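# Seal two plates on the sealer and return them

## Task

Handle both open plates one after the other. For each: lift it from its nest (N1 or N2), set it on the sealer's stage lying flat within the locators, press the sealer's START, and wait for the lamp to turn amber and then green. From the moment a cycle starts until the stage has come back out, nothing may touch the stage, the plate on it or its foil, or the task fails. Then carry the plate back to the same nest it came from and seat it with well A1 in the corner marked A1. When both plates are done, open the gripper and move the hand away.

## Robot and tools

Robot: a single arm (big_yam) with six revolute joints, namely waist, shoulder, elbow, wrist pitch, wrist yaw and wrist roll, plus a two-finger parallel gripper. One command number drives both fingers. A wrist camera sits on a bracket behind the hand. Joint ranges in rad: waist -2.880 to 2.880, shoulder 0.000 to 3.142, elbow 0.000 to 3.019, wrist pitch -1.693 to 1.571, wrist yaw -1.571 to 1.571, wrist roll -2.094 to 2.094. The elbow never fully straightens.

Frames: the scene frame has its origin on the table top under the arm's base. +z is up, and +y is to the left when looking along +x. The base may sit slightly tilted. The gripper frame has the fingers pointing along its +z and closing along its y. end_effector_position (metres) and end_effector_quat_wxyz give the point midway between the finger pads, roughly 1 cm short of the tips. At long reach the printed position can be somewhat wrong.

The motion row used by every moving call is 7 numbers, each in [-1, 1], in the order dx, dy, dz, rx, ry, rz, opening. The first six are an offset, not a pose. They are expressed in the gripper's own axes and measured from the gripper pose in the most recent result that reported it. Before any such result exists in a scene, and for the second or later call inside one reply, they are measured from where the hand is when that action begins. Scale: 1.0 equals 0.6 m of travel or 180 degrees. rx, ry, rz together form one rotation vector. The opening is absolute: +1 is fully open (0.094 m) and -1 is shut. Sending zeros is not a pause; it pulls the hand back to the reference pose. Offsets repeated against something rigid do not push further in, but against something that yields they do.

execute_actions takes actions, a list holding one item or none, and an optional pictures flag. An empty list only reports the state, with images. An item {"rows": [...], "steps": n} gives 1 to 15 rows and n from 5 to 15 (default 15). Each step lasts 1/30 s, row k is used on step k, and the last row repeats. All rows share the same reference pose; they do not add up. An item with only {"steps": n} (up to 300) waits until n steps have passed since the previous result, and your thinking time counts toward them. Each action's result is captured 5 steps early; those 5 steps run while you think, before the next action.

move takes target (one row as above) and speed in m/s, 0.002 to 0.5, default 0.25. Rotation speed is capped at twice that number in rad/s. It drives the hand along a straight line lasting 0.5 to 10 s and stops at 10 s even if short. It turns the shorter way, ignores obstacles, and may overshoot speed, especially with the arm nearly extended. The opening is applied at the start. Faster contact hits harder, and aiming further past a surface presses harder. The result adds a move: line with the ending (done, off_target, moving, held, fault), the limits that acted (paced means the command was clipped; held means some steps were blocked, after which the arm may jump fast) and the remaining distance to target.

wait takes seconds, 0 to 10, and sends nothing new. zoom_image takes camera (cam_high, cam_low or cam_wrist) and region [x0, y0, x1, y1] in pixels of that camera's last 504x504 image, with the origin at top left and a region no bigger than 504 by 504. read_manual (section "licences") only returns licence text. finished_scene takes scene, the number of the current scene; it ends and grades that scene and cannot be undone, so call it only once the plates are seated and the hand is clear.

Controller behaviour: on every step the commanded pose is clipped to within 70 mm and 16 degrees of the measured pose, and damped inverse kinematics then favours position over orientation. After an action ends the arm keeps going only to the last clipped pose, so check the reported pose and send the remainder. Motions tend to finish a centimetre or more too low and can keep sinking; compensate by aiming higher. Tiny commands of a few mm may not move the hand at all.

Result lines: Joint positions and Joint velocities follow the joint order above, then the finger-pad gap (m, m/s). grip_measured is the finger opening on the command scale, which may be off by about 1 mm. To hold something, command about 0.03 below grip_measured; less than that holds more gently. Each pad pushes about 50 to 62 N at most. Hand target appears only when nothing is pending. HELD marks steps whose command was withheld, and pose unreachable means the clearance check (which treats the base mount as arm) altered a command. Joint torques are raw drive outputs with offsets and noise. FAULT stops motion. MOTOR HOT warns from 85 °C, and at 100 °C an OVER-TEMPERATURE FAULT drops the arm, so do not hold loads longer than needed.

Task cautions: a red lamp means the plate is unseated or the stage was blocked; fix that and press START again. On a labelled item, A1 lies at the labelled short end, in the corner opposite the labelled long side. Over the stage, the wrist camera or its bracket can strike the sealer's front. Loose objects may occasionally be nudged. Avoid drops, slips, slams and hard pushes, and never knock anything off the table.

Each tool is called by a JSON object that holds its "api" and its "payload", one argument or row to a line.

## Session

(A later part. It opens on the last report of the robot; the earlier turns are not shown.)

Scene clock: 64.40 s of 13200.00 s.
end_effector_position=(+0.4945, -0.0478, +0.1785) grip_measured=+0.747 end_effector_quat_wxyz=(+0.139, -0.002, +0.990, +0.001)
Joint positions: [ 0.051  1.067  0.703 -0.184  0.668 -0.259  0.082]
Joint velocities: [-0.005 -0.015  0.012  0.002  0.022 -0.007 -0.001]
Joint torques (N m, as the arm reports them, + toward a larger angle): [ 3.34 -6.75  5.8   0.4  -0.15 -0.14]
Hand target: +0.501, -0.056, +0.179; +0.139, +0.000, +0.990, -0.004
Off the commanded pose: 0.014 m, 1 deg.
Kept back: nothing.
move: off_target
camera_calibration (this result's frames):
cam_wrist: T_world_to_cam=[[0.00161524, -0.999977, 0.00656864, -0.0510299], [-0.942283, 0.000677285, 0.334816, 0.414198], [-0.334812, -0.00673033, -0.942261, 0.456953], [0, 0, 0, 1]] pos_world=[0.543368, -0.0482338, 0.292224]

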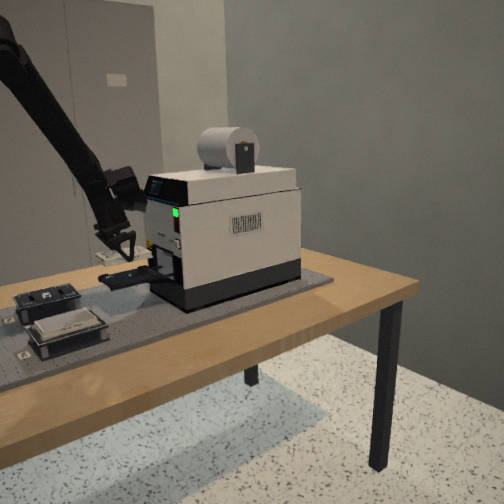

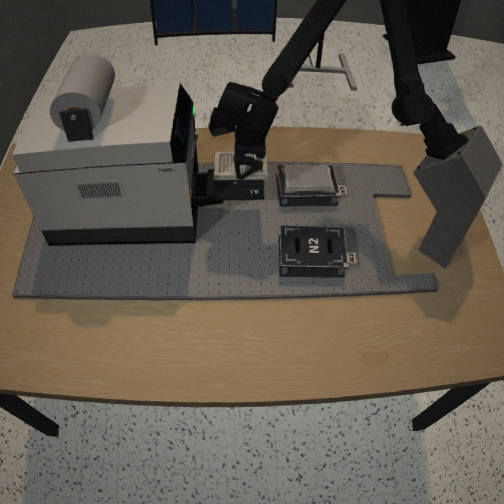

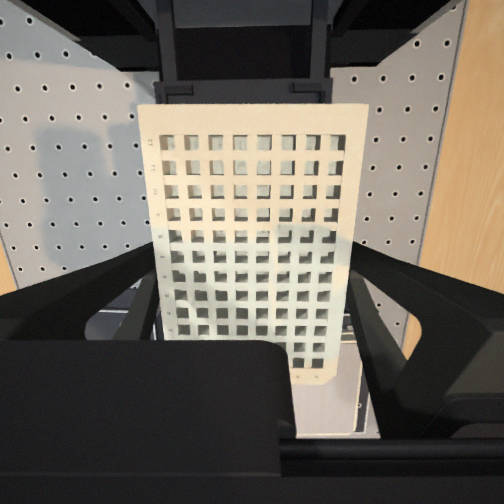

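{"api": "move", "payload": {
  "target": [-0.024,-0.01,0.066,0.008,-0.006,0.004,0.715],
  "speed": 0.07
}}

Scene clock: 65.63 s of 13200.00 s.
end_effector_position=(+0.5072, -0.0440, +0.1477) grip_measured=+0.747 end_effector_quat_wxyz=(+0.142, -0.001, +0.990, -0.002)
Joint positions: [ 0.004  1.165  0.726 -0.081  0.632 -0.295  0.082]
Joint velocities: [-0.005 -0.005  0.007  0.002  0.007 -0.066  0.002]
Joint torques (N m, as the arm reports them, + toward a larger angle): [ 3.59 -7.19  5.91  1.08 -0.17 -0.16]
Hand target: +0.519, -0.054, +0.145; +0.147, +0.007, +0.989, -0.010
Off the commanded pose: 0.016 m, 1 deg.
Kept back: nothing.
move: off_target
camera_calibration (this result's frames):
cam_wrist: T_world_to_cam=[[-0.000349788, -0.999914, 0.0131096, -0.0470092], [-0.944361, 0.00464221, 0.328879, 0.438595], [-0.328912, -0.0122652, -0.944281, 0.429233], [0, 0, 0, 1]] pos_world=[0.555355, -0.0437766, 0.261688]

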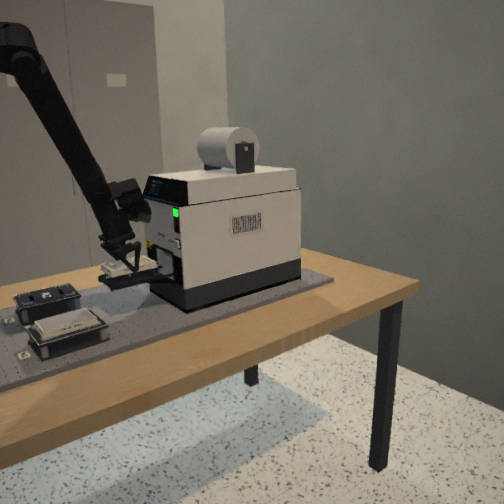

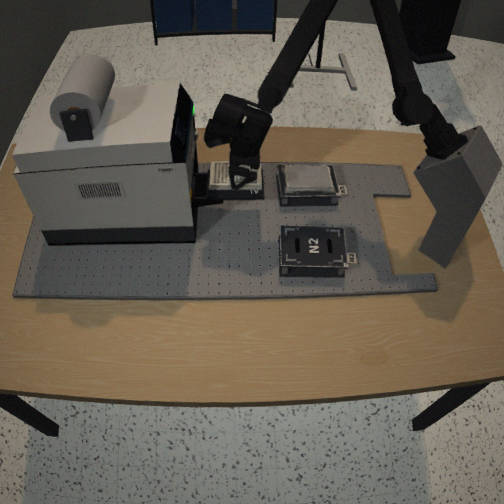

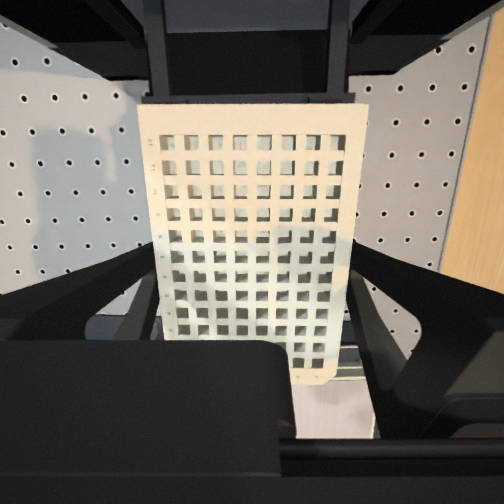

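{"api": "move", "payload": {
  "target": [0.014,-0.005,0.032,0.005,0.003,0.006,0.715],
  "speed": 0.04
}}

Scene clock: 66.70 s of 13200.00 s.
end_effector_position=(+0.5074, -0.0421, +0.1347) grip_measured=+0.747 end_effector_quat_wxyz=(+0.142, +0.004, +0.990, -0.003)
Joint positions: [-0.014  1.201  0.726 -0.038  0.62  -0.296  0.082]
Joint velocities: [-0.005 -0.005 -0.002  0.007  0.022 -0.007 -0.001]
Joint torques (N m, as the arm reports them, + toward a larger angle): [ 3.74 -7.41  3.25  1.06 -0.16 -0.04]
Hand target: +0.505, -0.047, +0.127; +0.137, +0.009, +0.991, -0.008
Off the commanded pose: 0.010 m, 1 deg.
Kept back: nothing.
move: done
camera_calibration (this result's frames):
cam_wrist: T_world_to_cam=[[-0.0111773, -0.999846, 0.0135076, -0.0394711], [-0.944094, 0.0150033, 0.329334, 0.443295], [-0.329486, -0.00907136, -0.944117, 0.41748], [0, 0, 0, 1]] pos_world=[0.555625, -0.0423288, 0.248691]

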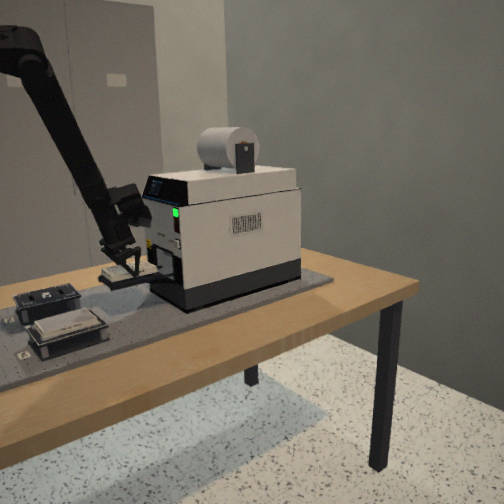

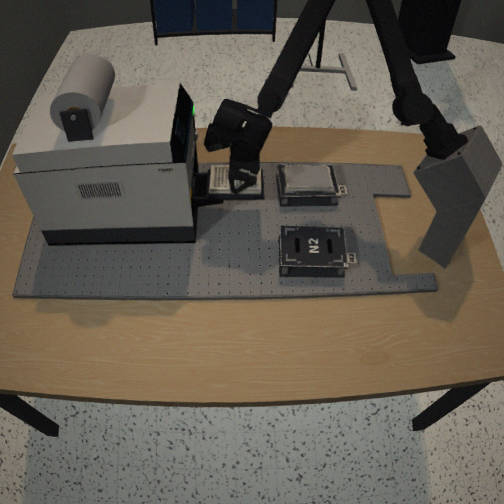

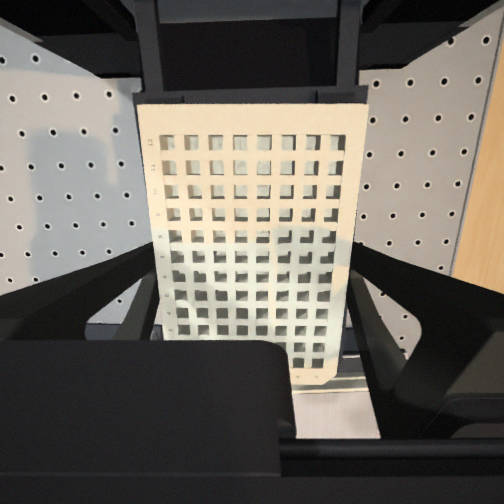

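{"api": "move", "payload": {
  "target": [0.008,0.002,0.013,0.002,0.004,-0.011,0.715],
  "speed": 0.03
}}

Scene clock: 68.33 s of 13200.00 s.
end_effector_position=(+0.5064, -0.0406, +0.1326) grip_measured=+0.747 end_effector_quat_wxyz=(+0.140, -0.007, +0.990, -0.005)
Joint positions: [-0.014  1.208  0.726 -0.036  0.622 -0.316  0.082]
Joint velocities: [ 0.005 -0.024  0.012  0.007  0.066 -0.007  0.   ]
Joint torques (N m, as the arm reports them, + toward a larger angle): [ 4.62 -6.76  3.52  0.98 -0.04 -0.18]
Hand target: +0.505, -0.041, +0.126; +0.135, -0.012, +0.991, -0.009
Off the commanded pose: 0.007 m, 1 deg.
Kept back: nothing.
move: done
camera_calibration (this result's frames):
cam_wrist: T_world_to_cam=[[0.0108374, -0.999744, 0.0198618, -0.0499085], [-0.942872, -0.00360254, 0.333136, 0.441175], [-0.332979, -0.0223375, -0.94267, 0.416257], [0, 0, 0, 1]] pos_world=[0.555117, -0.0390083, 0.246413]

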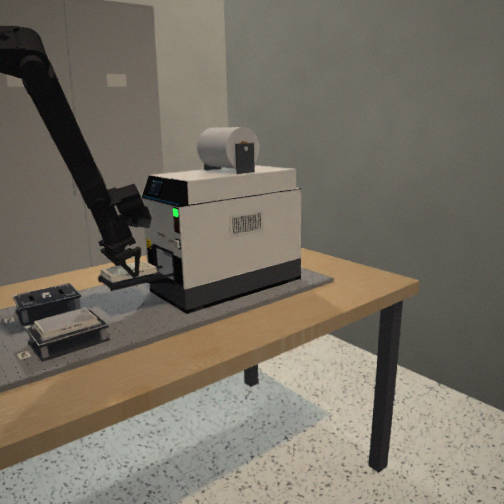

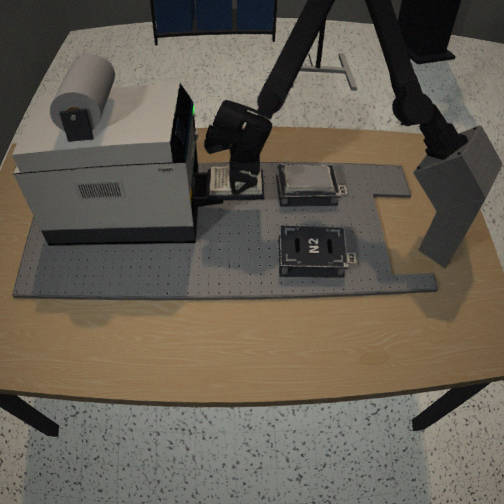

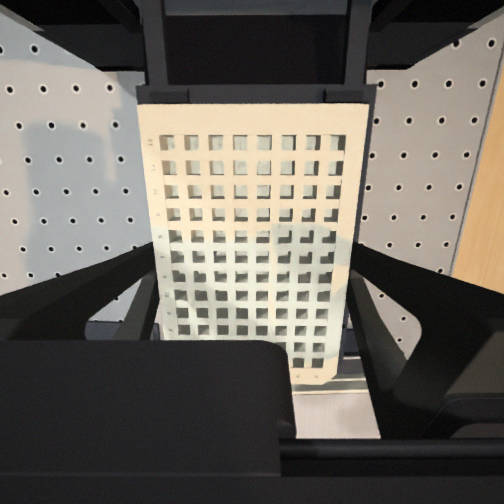

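{"api": "move", "payload": {
  "target": [0.008,-0.021,0.016,0.004,0.004,0.003,0.715],
  "speed": 0.03
}}

{"api": "zoom_image", "payload": {
  "camera": "cam_high",
  "region": [85,220,195,310]
}}

Scene clock: 69.33 s of 13200.00 s.
end_effector_position=(+0.5061, -0.0426, +0.1298) grip_measured=+0.747 end_effector_quat_wxyz=(+0.140, -0.005, +0.990, +0.000)
Joint positions: [-0.027  1.208  0.726 -0.035  0.601 -0.317  0.082]
Joint velocities: [-0.005 -0.005  0.007  0.012 -0.037  0.007 -0.   ]
Joint torques (N m, as the arm reports them, + toward a larger angle): [ 3.   -7.85  3.62  0.84 -0.01 -0.15]
Hand target: +0.504, -0.053, +0.122; +0.133, -0.001, +0.991, -0.010
Off the commanded pose: 0.013 m, 1 deg.
Kept back: nothing.
move: off_target
camera_calibration (this result's frames):
cam_wrist: T_world_to_cam=[[0.00871924, -0.999918, 0.00941517, -0.0494141], [-0.942803, -0.00508277, 0.333311, 0.441665], [-0.333235, -0.0117829, -0.94277, 0.414022], [0, 0, 0, 1]] pos_world=[0.554801, -0.0422868, 0.243581]

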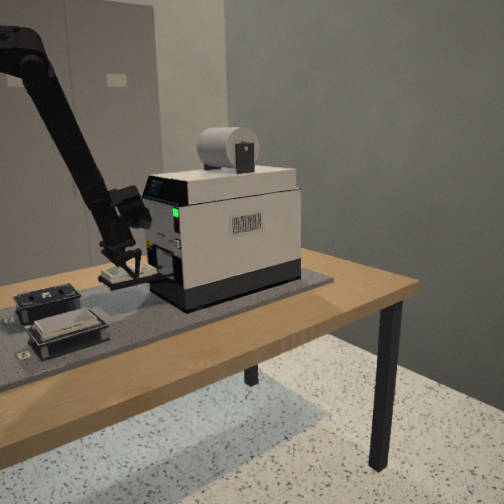

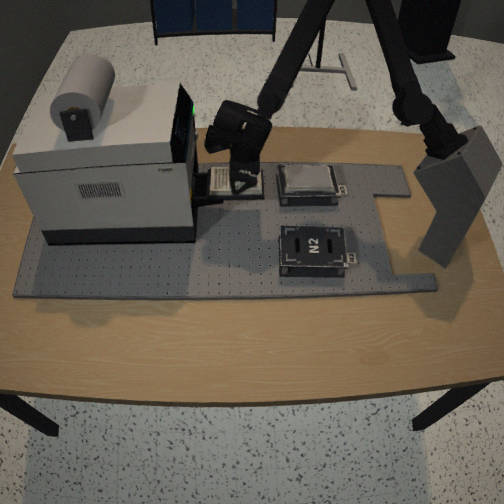

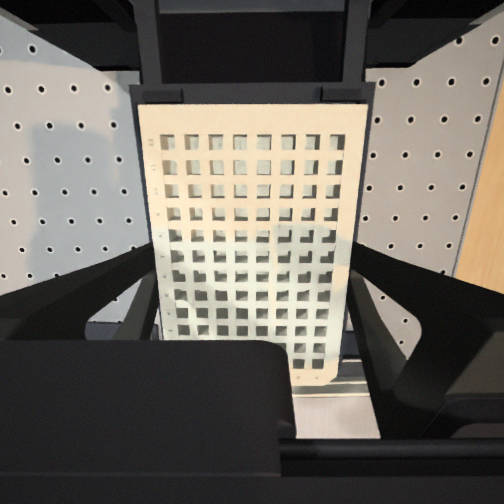

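Region (85, 220, 195, 310) of cam_high's 504x504 image, scaled by 4.582, with more detail than that image has; it fills the top 412 rows of this view, and the rest is white.

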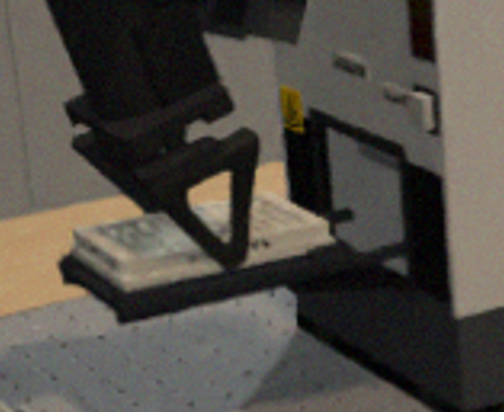

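{"api": "move", "payload": {
  "target": [0.003,-0.008,0.017,0.008,0.002,0,0.715],
  "speed": 0.03
}}

{"api": "zoom_image", "payload": {
  "camera": "cam_high",
  "region": [85,220,195,310]
}}

Scene clock: 70.27 s of 13200.00 s.
end_effector_position=(+0.5076, -0.0426, +0.1280) grip_measured=+0.747 end_effector_quat_wxyz=(+0.142, -0.007, +0.990, -0.005)
Joint positions: [-0.027  1.216  0.726 -0.017  0.608 -0.326  0.082]
Joint velocities: [-0.005  0.005 -0.002  0.012  0.037 -0.022  0.001]
Joint torques (N m, as the arm reports them, + toward a larger angle): [ 3.89 -7.08  3.85  1.01  0.13 -0.06]
Hand target: +0.507, -0.047, +0.120; +0.136, -0.004, +0.991, -0.012
Off the commanded pose: 0.010 m, 1 deg.
Kept back: nothing.
move: done
camera_calibration (this result's frames):
cam_wrist: T_world_to_cam=[[0.0104804, -0.999759, 0.0192953, -0.0515784], [-0.944574, -0.00356612, 0.328281, 0.445282], [-0.328133, -0.0216663, -0.944383, 0.410058], [0, 0, 0, 1]] pos_world=[0.555695, -0.0410936, 0.24207]

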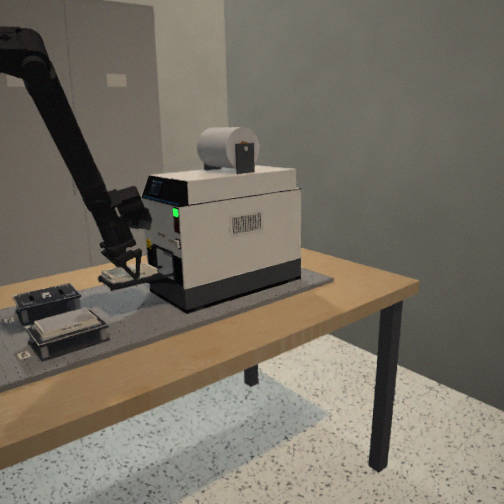

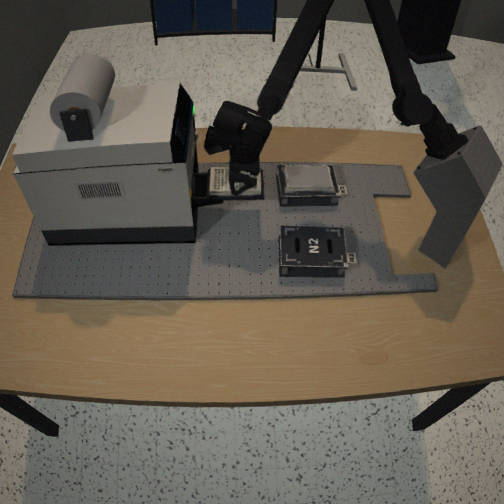

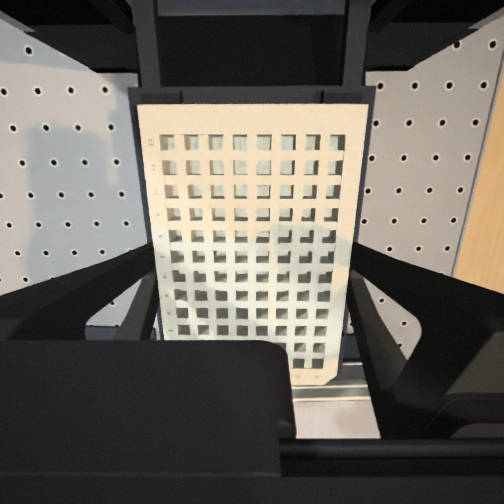

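Region (85, 220, 195, 310) of cam_high's 504x504 image, scaled by 4.582, with more detail than that image has; it fills the top 412 rows of this view, and the rest is white.

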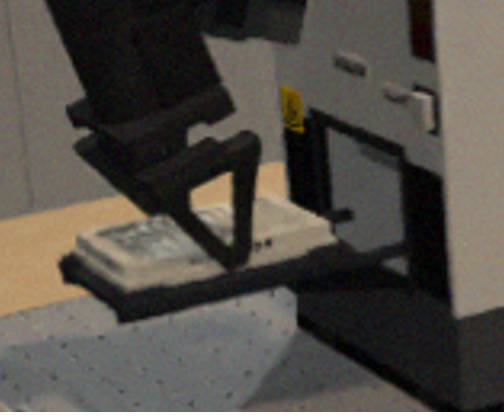

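{"api": "move", "payload": {
  "target": [0,0,0,0,0,0,1],
  "speed": 0.03
}}

{"api": "move", "payload": {
  "target": [-0.02,0.008,-0.115,0,0,0,1],
  "speed": 0.1
}}

{"api": "move", "payload": {
  "target": [-0.115,-0.158,0.016,0,-0.212,0,-1],
  "speed": 0.2
}}

{"api": "zoom_image", "payload": {
  "camera": "cam_high",
  "region": [85,200,205,310]
}}

Scene clock: 71.20 s of 13200.00 s.
end_effector_position=(+0.5077, -0.0425, +0.1280) grip_measured=+1.000 end_effector_quat_wxyz=(+0.142, -0.007, +0.990, -0.005)
Joint positions: [-0.027  1.216  0.726 -0.017  0.608 -0.326  0.094]
Joint velocities: [-0.005 -0.015 -0.007 -0.002 -0.007  0.022  0.   ]
Joint torques (N m, as the arm reports them, + toward a larger angle): [ 5.3  -8.19  3.16  0.72 -0.08 -0.06]
Hand target: +0.508, -0.043, +0.128; +0.142, -0.007, +0.990, -0.004
Off the commanded pose: 0.000 m, 0 deg.
Kept back: nothing.
move: done
camera_calibration (this result's frames):
cam_wrist: T_world_to_cam=[[0.0102405, -0.999761, 0.0193296, -0.0514067], [-0.944673, -0.00333466, 0.327998, 0.445473], [-0.327855, -0.021619, -0.944481, 0.409883], [0, 0, 0, 1]] pos_world=[0.555735, -0.0410476, 0.242006]

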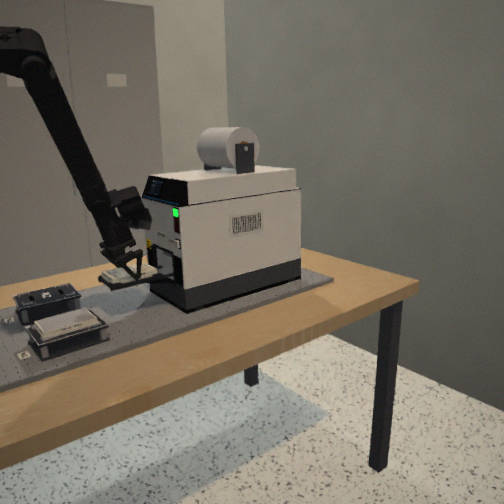

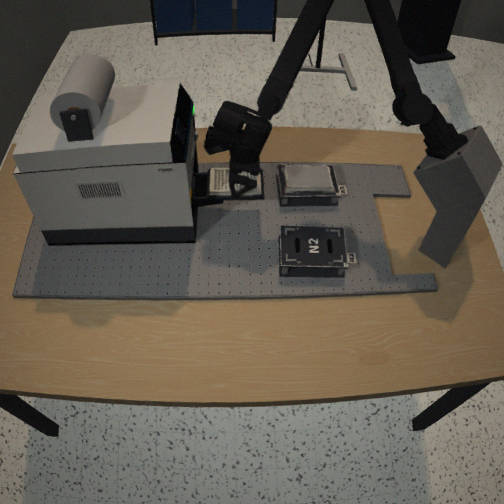

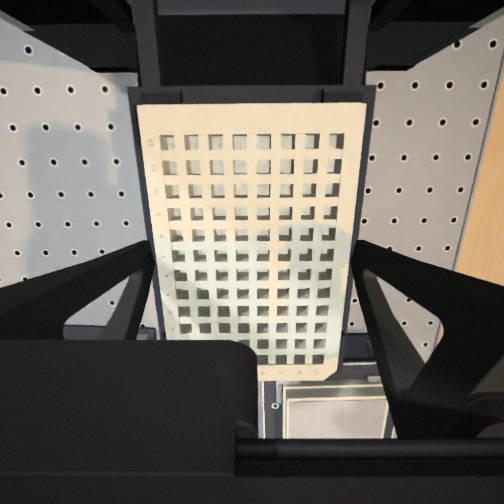

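Scene clock: 72.27 s of 13200.00 s.
end_effector_position=(+0.5030, -0.0436, +0.1954) grip_measured=+1.000 end_effector_quat_wxyz=(+0.145, -0.005, +0.989, -0.010)
Joint positions: [ 0.103  1.06   0.724 -0.212  0.73  -0.249  0.094]
Joint velocities: [-0.024  0.005 -0.007  0.007  0.022 -0.007  0.   ]
Joint torques (N m, as the arm reports them, + toward a larger angle): [ 5.72 -6.76  4.06  0.39  0.06  0.02]
Hand target: +0.499, -0.038, +0.197; +0.143, -0.007, +0.990, -0.006
Off the commanded pose: 0.008 m, 1 deg.
Kept back: nothing.
move: done
camera_calibration (this result's frames):
cam_wrist: T_world_to_cam=[[0.00571395, -0.999529, 0.0301569, -0.053549], [-0.946544, 0.00432048, 0.322545, 0.42132], [-0.322523, -0.0303878, -0.946074, 0.46926], [0, 0, 0, 1]] pos_world=[0.550452, -0.0410843, 0.309675]

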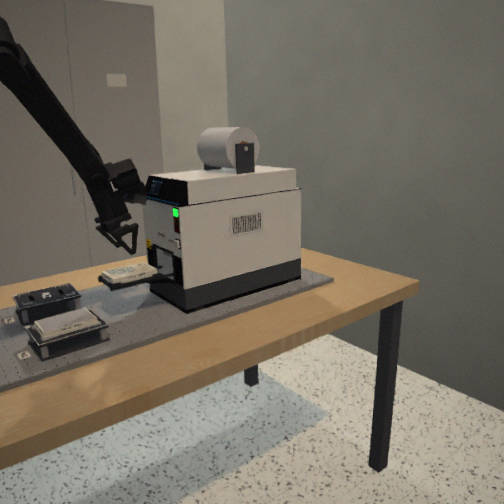

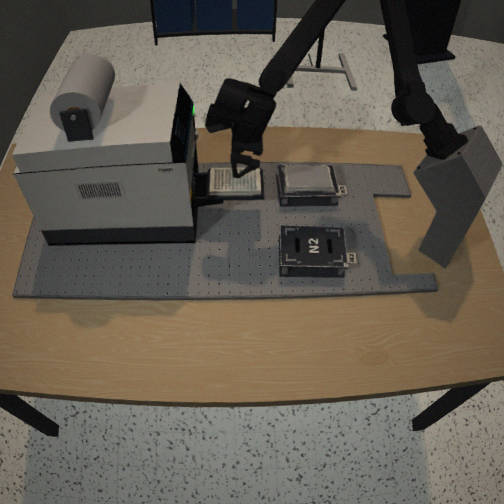

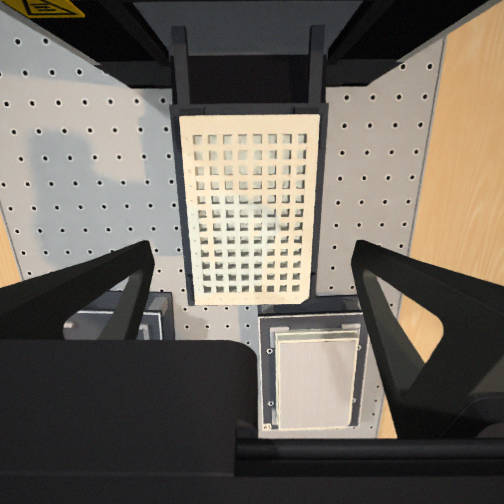

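Scene clock: 74.30 s of 13200.00 s.
end_effector_position=(+0.5757, -0.1356, +0.2141) grip_measured=-0.988 end_effector_quat_wxyz=(+0.463, +0.001, +0.886, -0.005)
Joint positions: [-0.236  1.028  0.588  0.601  0.088 -0.581  0.001]
Joint velocities: [-0.005  0.005 -0.012  0.017 -0.022 -0.066 -0.   ]
Joint torques (N m, as the arm reports them, + toward a larger angle): [ 1.81 -7.38  3.22  1.77 -0.45 -0.17]
Hand target: +0.571, -0.137, +0.206; +0.458, -0.002, +0.889, -0.010
Off the commanded pose: 0.007 m, 1 deg.
Kept back: nothing.
move: done
camera_calibration (this result's frames):
cam_wrist: T_world_to_cam=[[-0.0127997, -0.999841, 0.0124153, -0.132114], [-0.941421, 0.00786538, -0.337142, 0.62327], [0.336991, -0.0160033, -0.941372, 0.128854], [0, 0, 0, 1]] pos_world=[0.541646, -0.134933, 0.33307]

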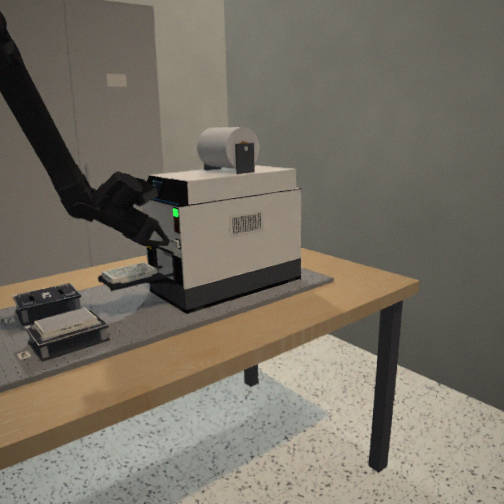

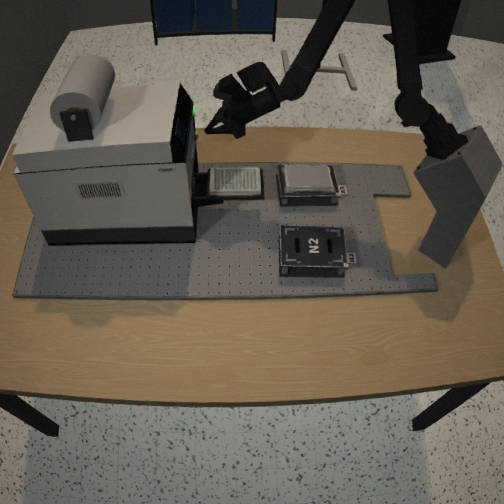

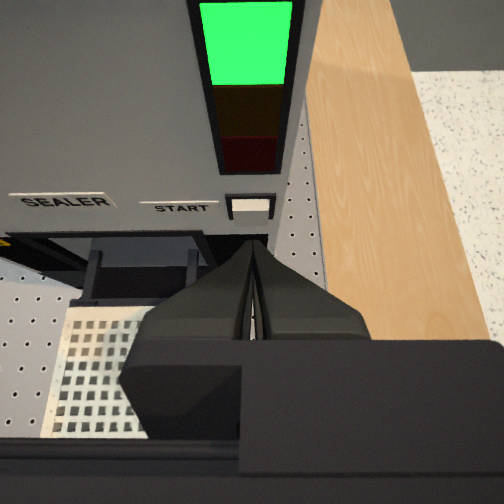

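Region (85, 200, 205, 310) of cam_high's 504x504 image, scaled by 4.200, with more detail than that image has; it fills the top 462 rows of this view, and the rest is white.

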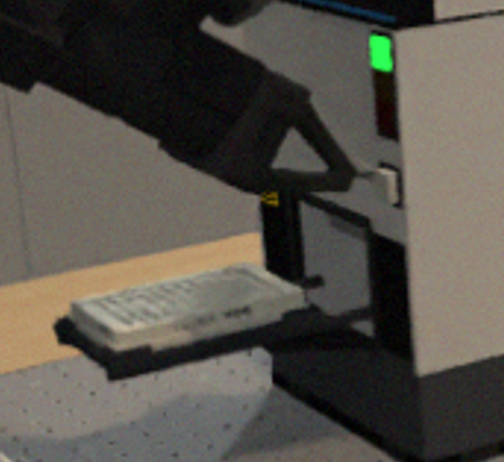

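{"api": "move", "payload": {
  "target": [-0.045,-0.015,0.058,0,0,0,-1],
  "speed": 0.04
}}

Scene clock: 75.90 s of 13200.00 s.
end_effector_position=(+0.5999, -0.1438, +0.2147) grip_measured=-0.988 end_effector_quat_wxyz=(+0.458, +0.000, +0.889, -0.005)
Joint positions: [-0.235  1.051  0.665  0.536  0.096 -0.581  0.001]
Joint velocities: [-0.005 -0.024 -0.002  0.002 -0.007  0.022 -0.001]
Joint torques (N m, as the arm reports them, + toward a larger angle): [ 4.22 -6.87  8.58  1.04 -0.18 -0.09]
Hand target: +0.619, -0.145, +0.218; +0.464, +0.001, +0.886, -0.005
Off the commanded pose: 0.020 m, 1 deg.
Kept back: nothing.
move: off_target
camera_calibration (this result's frames):
cam_wrist: T_world_to_cam=[[-0.0115554, -0.999848, 0.0130879, -0.140888], [-0.945669, 0.00667426, -0.325061, 0.646063], [0.324924, -0.0161331, -0.945602, 0.129255], [0, 0, 0, 1]] pos_world=[0.567336, -0.143094, 0.334078]

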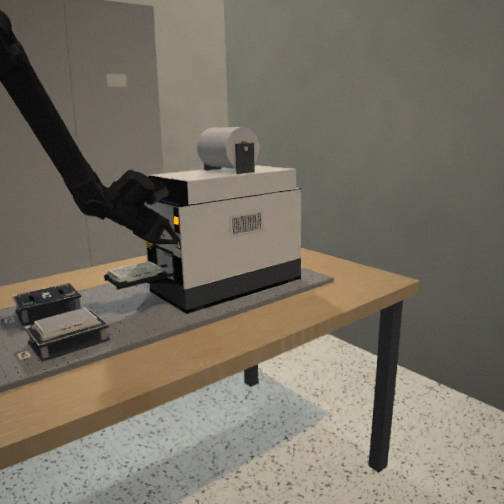

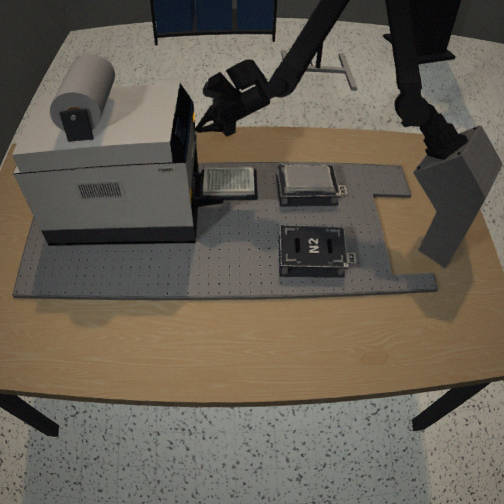

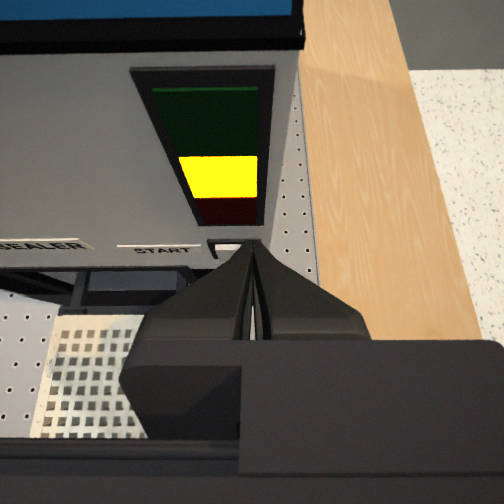

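{"api": "move", "payload": {
  "target": [0.062,0,-0.1,0,0,0,-1],
  "speed": 0.1
}}

{"api": "move", "payload": {
  "target": [0.05,0.155,-0.015,0,0.206,0.008,1],
  "speed": 0.15
}}

{"api": "execute_actions", "payload": {
  "actions": [
    {"steps":40}
  ]
}}

Scene clock: 77.17 s of 13200.00 s.
end_effector_position=(+0.5310, -0.1351, +0.2180) grip_measured=-0.988 end_effector_quat_wxyz=(+0.456, -0.007, +0.890, +0.003)
Joint positions: [-0.273  0.926  0.478  0.583  0.044 -0.581  0.001]
Joint velocities: [-0.005 -0.005  0.007 -0.002  0.037  0.081  0.001]
Joint torques (N m, as the arm reports them, + toward a larger angle): [ 0.88 -7.28  3.34  1.79 -0.46  0.04]
Hand target: +0.529, -0.142, +0.218; +0.458, +0.001, +0.889, -0.004
Off the commanded pose: 0.009 m, 1 deg.
Kept back: nothing.
move: done
camera_calibration (this result's frames):
cam_wrist: T_world_to_cam=[[0.00799963, -0.999946, 0.00666706, -0.142033], [-0.947247, -0.009714, -0.320359, 0.579557], [0.320406, -0.0037526, -0.947273, 0.159316], [0, 0, 0, 1]] pos_world=[0.499073, -0.135797, 0.337529]

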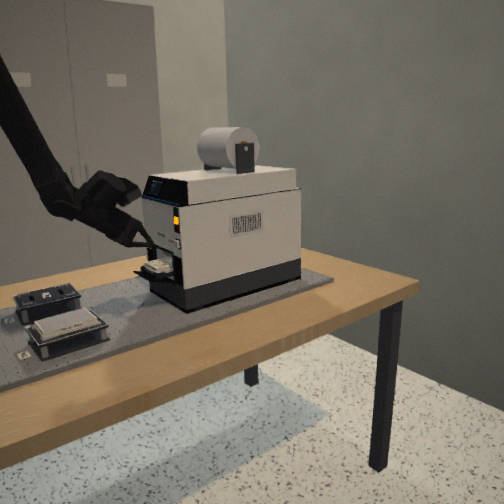

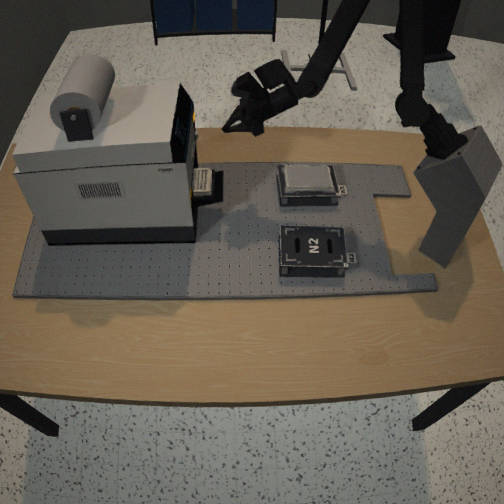

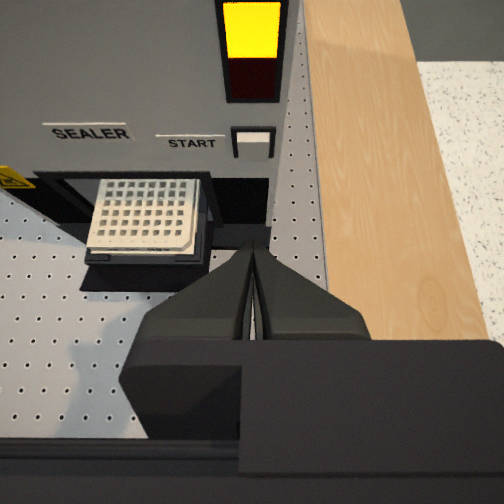

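Scene clock: 79.77 s of 13200.00 s.
end_effector_position=(+0.4913, -0.0463, +0.1948) grip_measured=+1.000 end_effector_quat_wxyz=(+0.143, -0.009, +0.990, +0.002)
Joint positions: [ 0.086  1.027  0.695 -0.222  0.691 -0.256  0.094]
Joint velocities: [-0.005 -0.005 -0.002  0.037  0.037  0.051  0.   ]
Joint torques (N m, as the arm reports them, + toward a larger angle): [ 5.46 -5.86  7.29  0.33  0.04  0.03]
Hand target: +0.505, -0.044, +0.201; +0.151, -0.003, +0.988, +0.006
Off the commanded pose: 0.015 m, 2 deg.
Kept back: nothing.
move: off_target
camera_calibration (this result's frames):
cam_wrist: T_world_to_cam=[[0.017552, -0.999825, 0.00649188, -0.0573944], [-0.945106, -0.0144718, 0.326444, 0.40805], [-0.326293, -0.0118652, -0.945194, 0.467371], [0, 0, 0, 1]] pos_world=[0.539158, -0.0459337, 0.308923]

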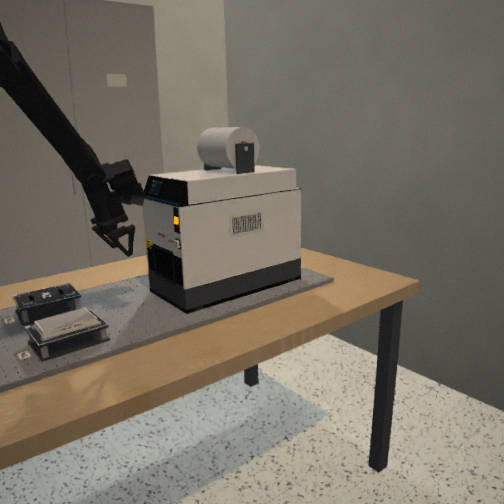

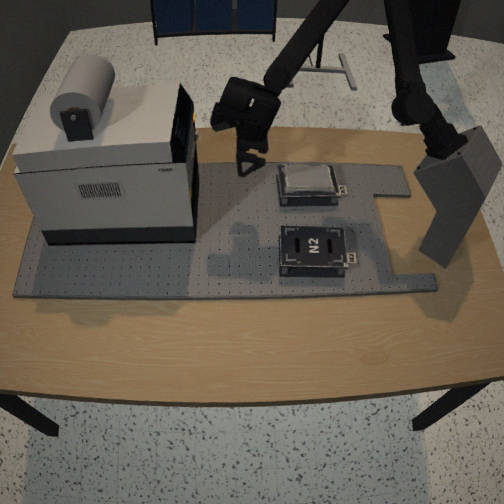

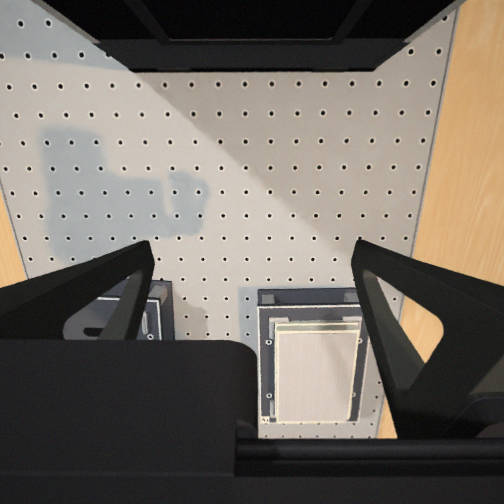

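Scene clock: 81.10 s of 13200.00 s.
end_effector_position=(+0.4912, -0.0463, +0.1948) grip_measured=+1.000 end_effector_quat_wxyz=(+0.143, -0.008, +0.990, +0.003)
Joint positions: [ 0.086  1.027  0.695 -0.223  0.691 -0.253  0.094]
Joint velocities: [-0.005  0.005 -0.002 -0.012 -0.007 -0.095  0.   ]
Joint torques (N m, as the arm reports them, + toward a larger angle): [ 5.46 -5.78  7.29  0.39  0.04  0.02]
Hand target: +0.505, -0.044, +0.201; +0.151, -0.003, +0.988, +0.006
Off the commanded pose: 0.015 m, 2 deg.
Kept back: nothing.
Steps of this call (steps 1 to 40: nothing new was sent). Readings (end_effector_position):
1: (+0.4913, -0.0463, +0.1948)
2: (+0.4913, -0.0463, +0.1948)
4: (+0.4912, -0.0463, +0.1948)
8: (+0.4912, -0.0463, +0.1948)
40: the state above

{"api": "move", "payload": {
  "target": [-0.03,-0.012,0.064,0.01,-0.004,0.01,1],
  "speed": 0.04
}}

Scene clock: 82.70 s of 13200.00 s.
end_effector_position=(+0.5068, -0.0434, +0.1665) grip_measured=+1.000 end_effector_quat_wxyz=(+0.144, +0.002, +0.990, -0.002)
Joint positions: [ 0.04   1.123  0.726 -0.132  0.664 -0.269  0.094]
Joint velocities: [-0.015  0.005 -0.002  0.002  0.081  0.081  0.   ]
Joint torques (N m, as the arm reports them, + toward a larger angle): [ 3.26 -6.68  6.42  1.07 -0.15 -0.16]
Hand target: +0.519, -0.053, +0.164; +0.149, +0.010, +0.989, -0.010
Off the commanded pose: 0.016 m, 1 deg.
Kept back: nothing.
move: off_target
camera_calibration (this result's frames):
cam_wrist: T_world_to_cam=[[-0.00622029, -0.999903, 0.0124424, -0.0435923], [-0.945517, 0.00993135, 0.325421, 0.433479], [-0.325513, -0.00974025, -0.945487, 0.445514], [0, 0, 0, 1]] pos_world=[0.554611, -0.0435537, 0.280707]

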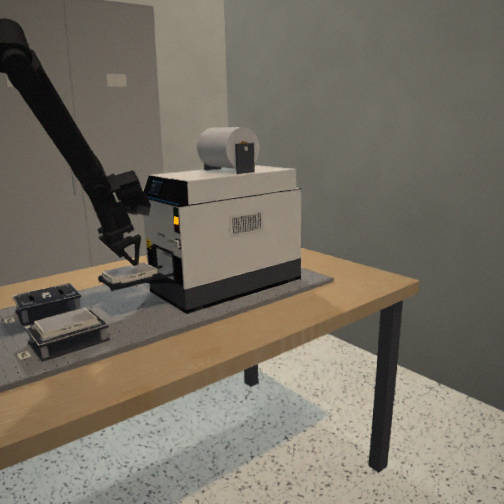

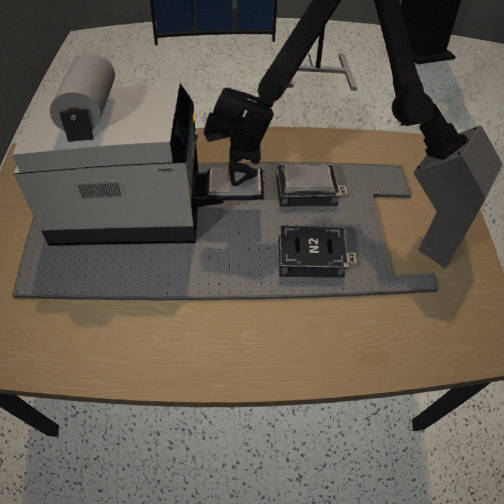

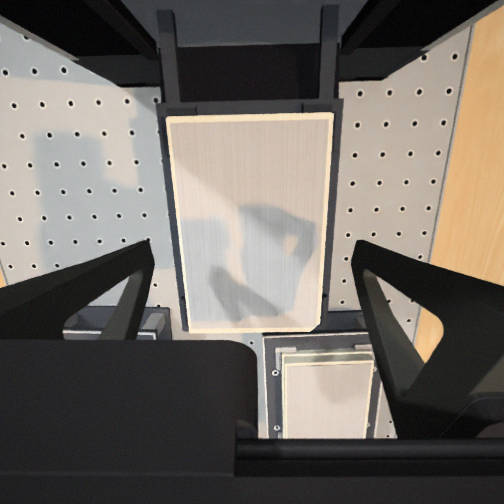

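{"api": "execute_actions", "payload": {
  "actions": []
}}

Scene clock: 83.17 s of 13200.00 s.
end_effector_position=(+0.5068, -0.0434, +0.1665) grip_measured=+1.000 end_effector_quat_wxyz=(+0.144, +0.002, +0.990, -0.002)
Joint positions: [ 0.04   1.123  0.726 -0.132  0.664 -0.269  0.094]
Joint velocities: [-0.015  0.005 -0.007 -0.007 -0.022 -0.051  0.   ]
Joint torques (N m, as the arm reports them, + toward a larger angle): [ 3.31 -6.41  6.45  1.07 -0.15 -0.16]
Hand target: +0.519, -0.053, +0.164; +0.149, +0.010, +0.989, -0.010
Off the commanded pose: 0.016 m, 1 deg.
Kept back: nothing.
Steps of this call (steps 1 to 14: nothing new was sent). Readings (end_effector_position):
1: (+0.5068, -0.0434, +0.1665)
2: (+0.5068, -0.0434, +0.1665)
4: (+0.5068, -0.0434, +0.1665)
8: (+0.5068, -0.0434, +0.1665)
14: the state above
camera_calibration (this result's frames):
cam_wrist: T_world_to_cam=[[-0.00585459, -0.999904, 0.0125509, -0.0437957], [-0.94552, 0.0096209, 0.325422, 0.433467], [-0.325512, -0.00996191, -0.945486, 0.445503], [0, 0, 0, 1]] pos_world=[0.554612, -0.0435238, 0.280707]

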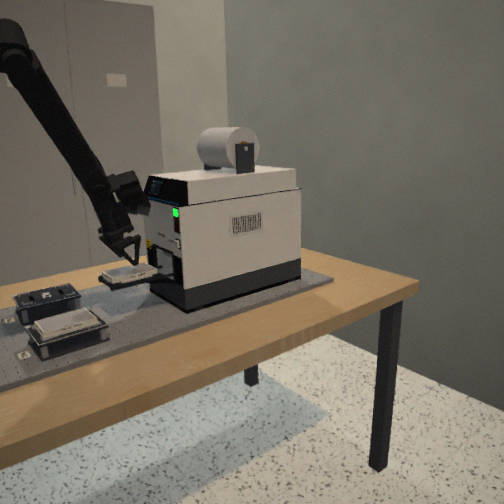

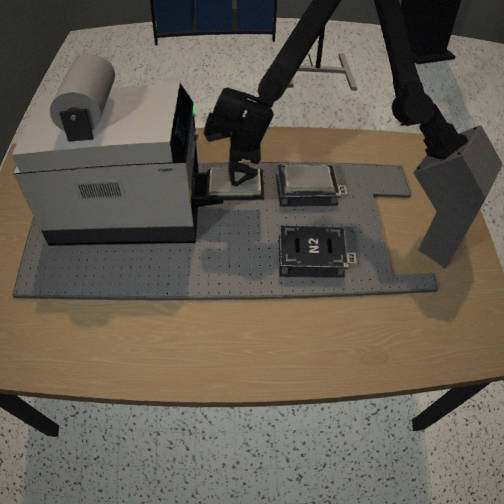

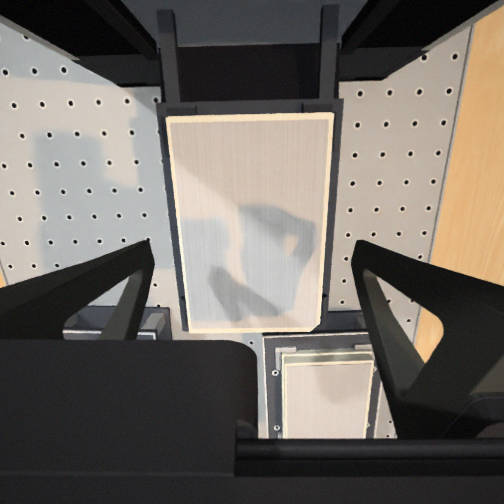

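Green.

{"api": "move", "payload": {
  "target": [0.017,-0.009,0.06,0.006,0.002,0,1],
  "speed": 0.05
}}

Scene clock: 84.47 s of 13200.00 s.
end_effector_position=(+0.5087, -0.0432, +0.1370) grip_measured=+1.000 end_effector_quat_wxyz=(+0.144, +0.003, +0.990, -0.005)
Joint positions: [-0.012  1.196  0.726 -0.037  0.624 -0.301  0.094]
Joint velocities: [-0.005 -0.015  0.002  0.032  0.022 -0.037  0.   ]
Joint torques (N m, as the arm reports them, + toward a larger angle): [ 3.8  -7.18  3.69  1.05 -0.15 -0.17]
Hand target: +0.507, -0.048, +0.130; +0.140, +0.003, +0.990, -0.011
Off the commanded pose: 0.010 m, 1 deg.
Kept back: nothing.
move: done
camera_calibration (this result's frames):
cam_wrist: T_world_to_cam=[[-0.00963038, -0.999812, 0.0168318, -0.0418322], [-0.945854, 0.0145696, 0.324265, 0.445417], [-0.32445, -0.0127976, -0.945816, 0.417595], [0, 0, 0, 1]] pos_world=[0.556385, -0.0429697, 0.251239]

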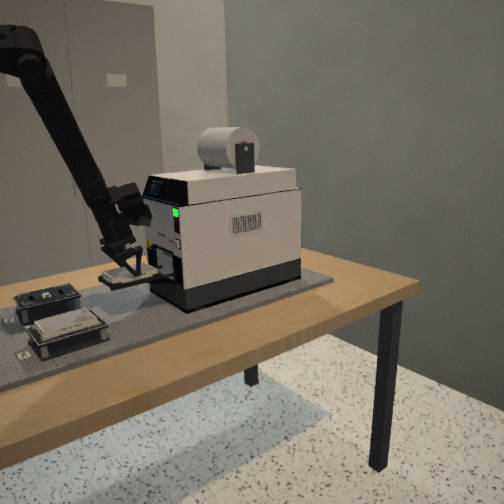

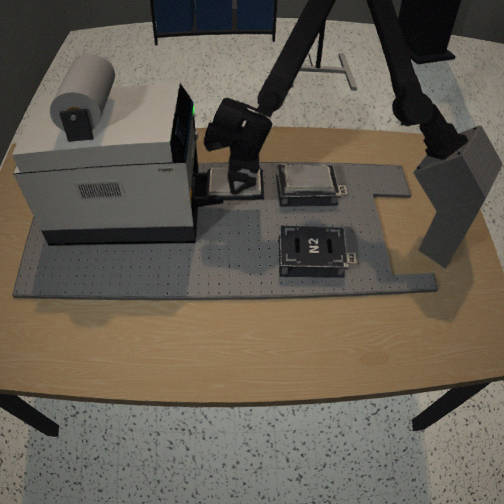

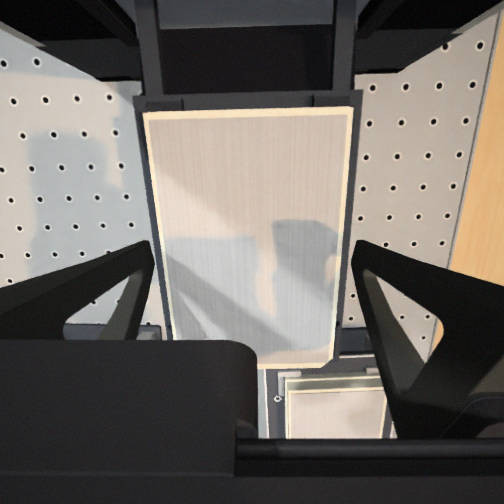

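{"api": "move", "payload": {
  "target": [0.013,-0.004,0.028,0.004,0.003,-0.004,1],
  "speed": 0.04
}}

Scene clock: 85.50 s of 13200.00 s.
end_effector_position=(+0.5086, -0.0402, +0.1269) grip_measured=+1.000 end_effector_quat_wxyz=(+0.144, -0.002, +0.990, -0.005)
Joint positions: [-0.023  1.225  0.726 -0.004  0.613 -0.318  0.094]
Joint velocities: [-0.005 -0.005  0.007  0.002  0.037 -0.051  0.   ]
Joint torques (N m, as the arm reports them, + toward a larger angle): [ 3.79 -7.33  3.13  1.02 -0.17 -0.14]
Hand target: +0.506, -0.045, +0.119; +0.139, -0.002, +0.990, -0.011
Off the commanded pose: 0.010 m, 1 deg.
Kept back: nothing.
move: done
camera_calibration (this result's frames):
cam_wrist: T_world_to_cam=[[0.000567035, -0.999816, 0.0191795, -0.0441896], [-0.945958, 0.00568339, 0.324239, 0.448264], [-0.324288, -0.0183268, -0.945781, 0.407704], [0, 0, 0, 1]] pos_world=[0.556278, -0.0392572, 0.241102]

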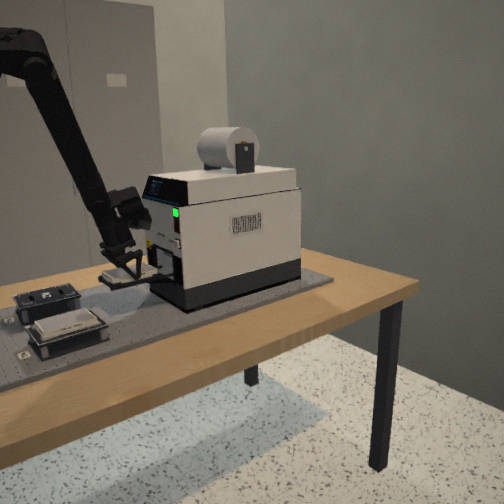

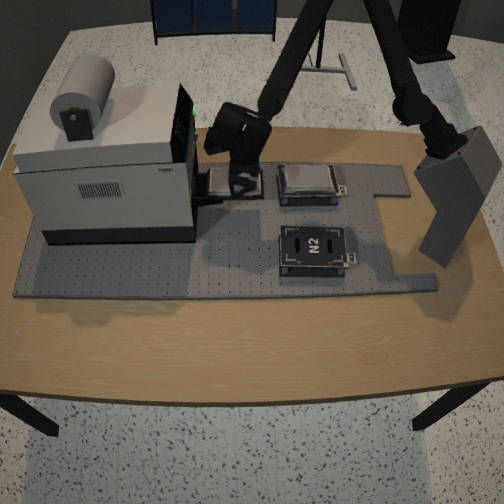

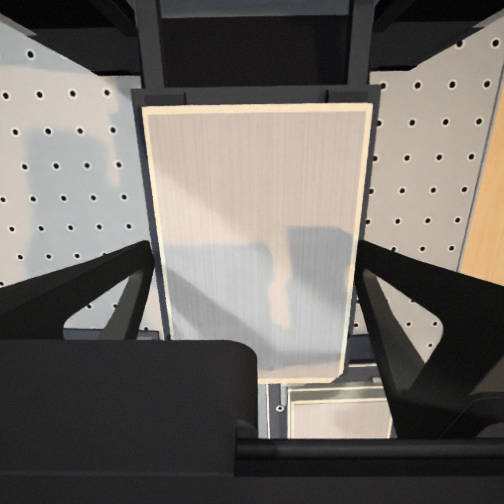

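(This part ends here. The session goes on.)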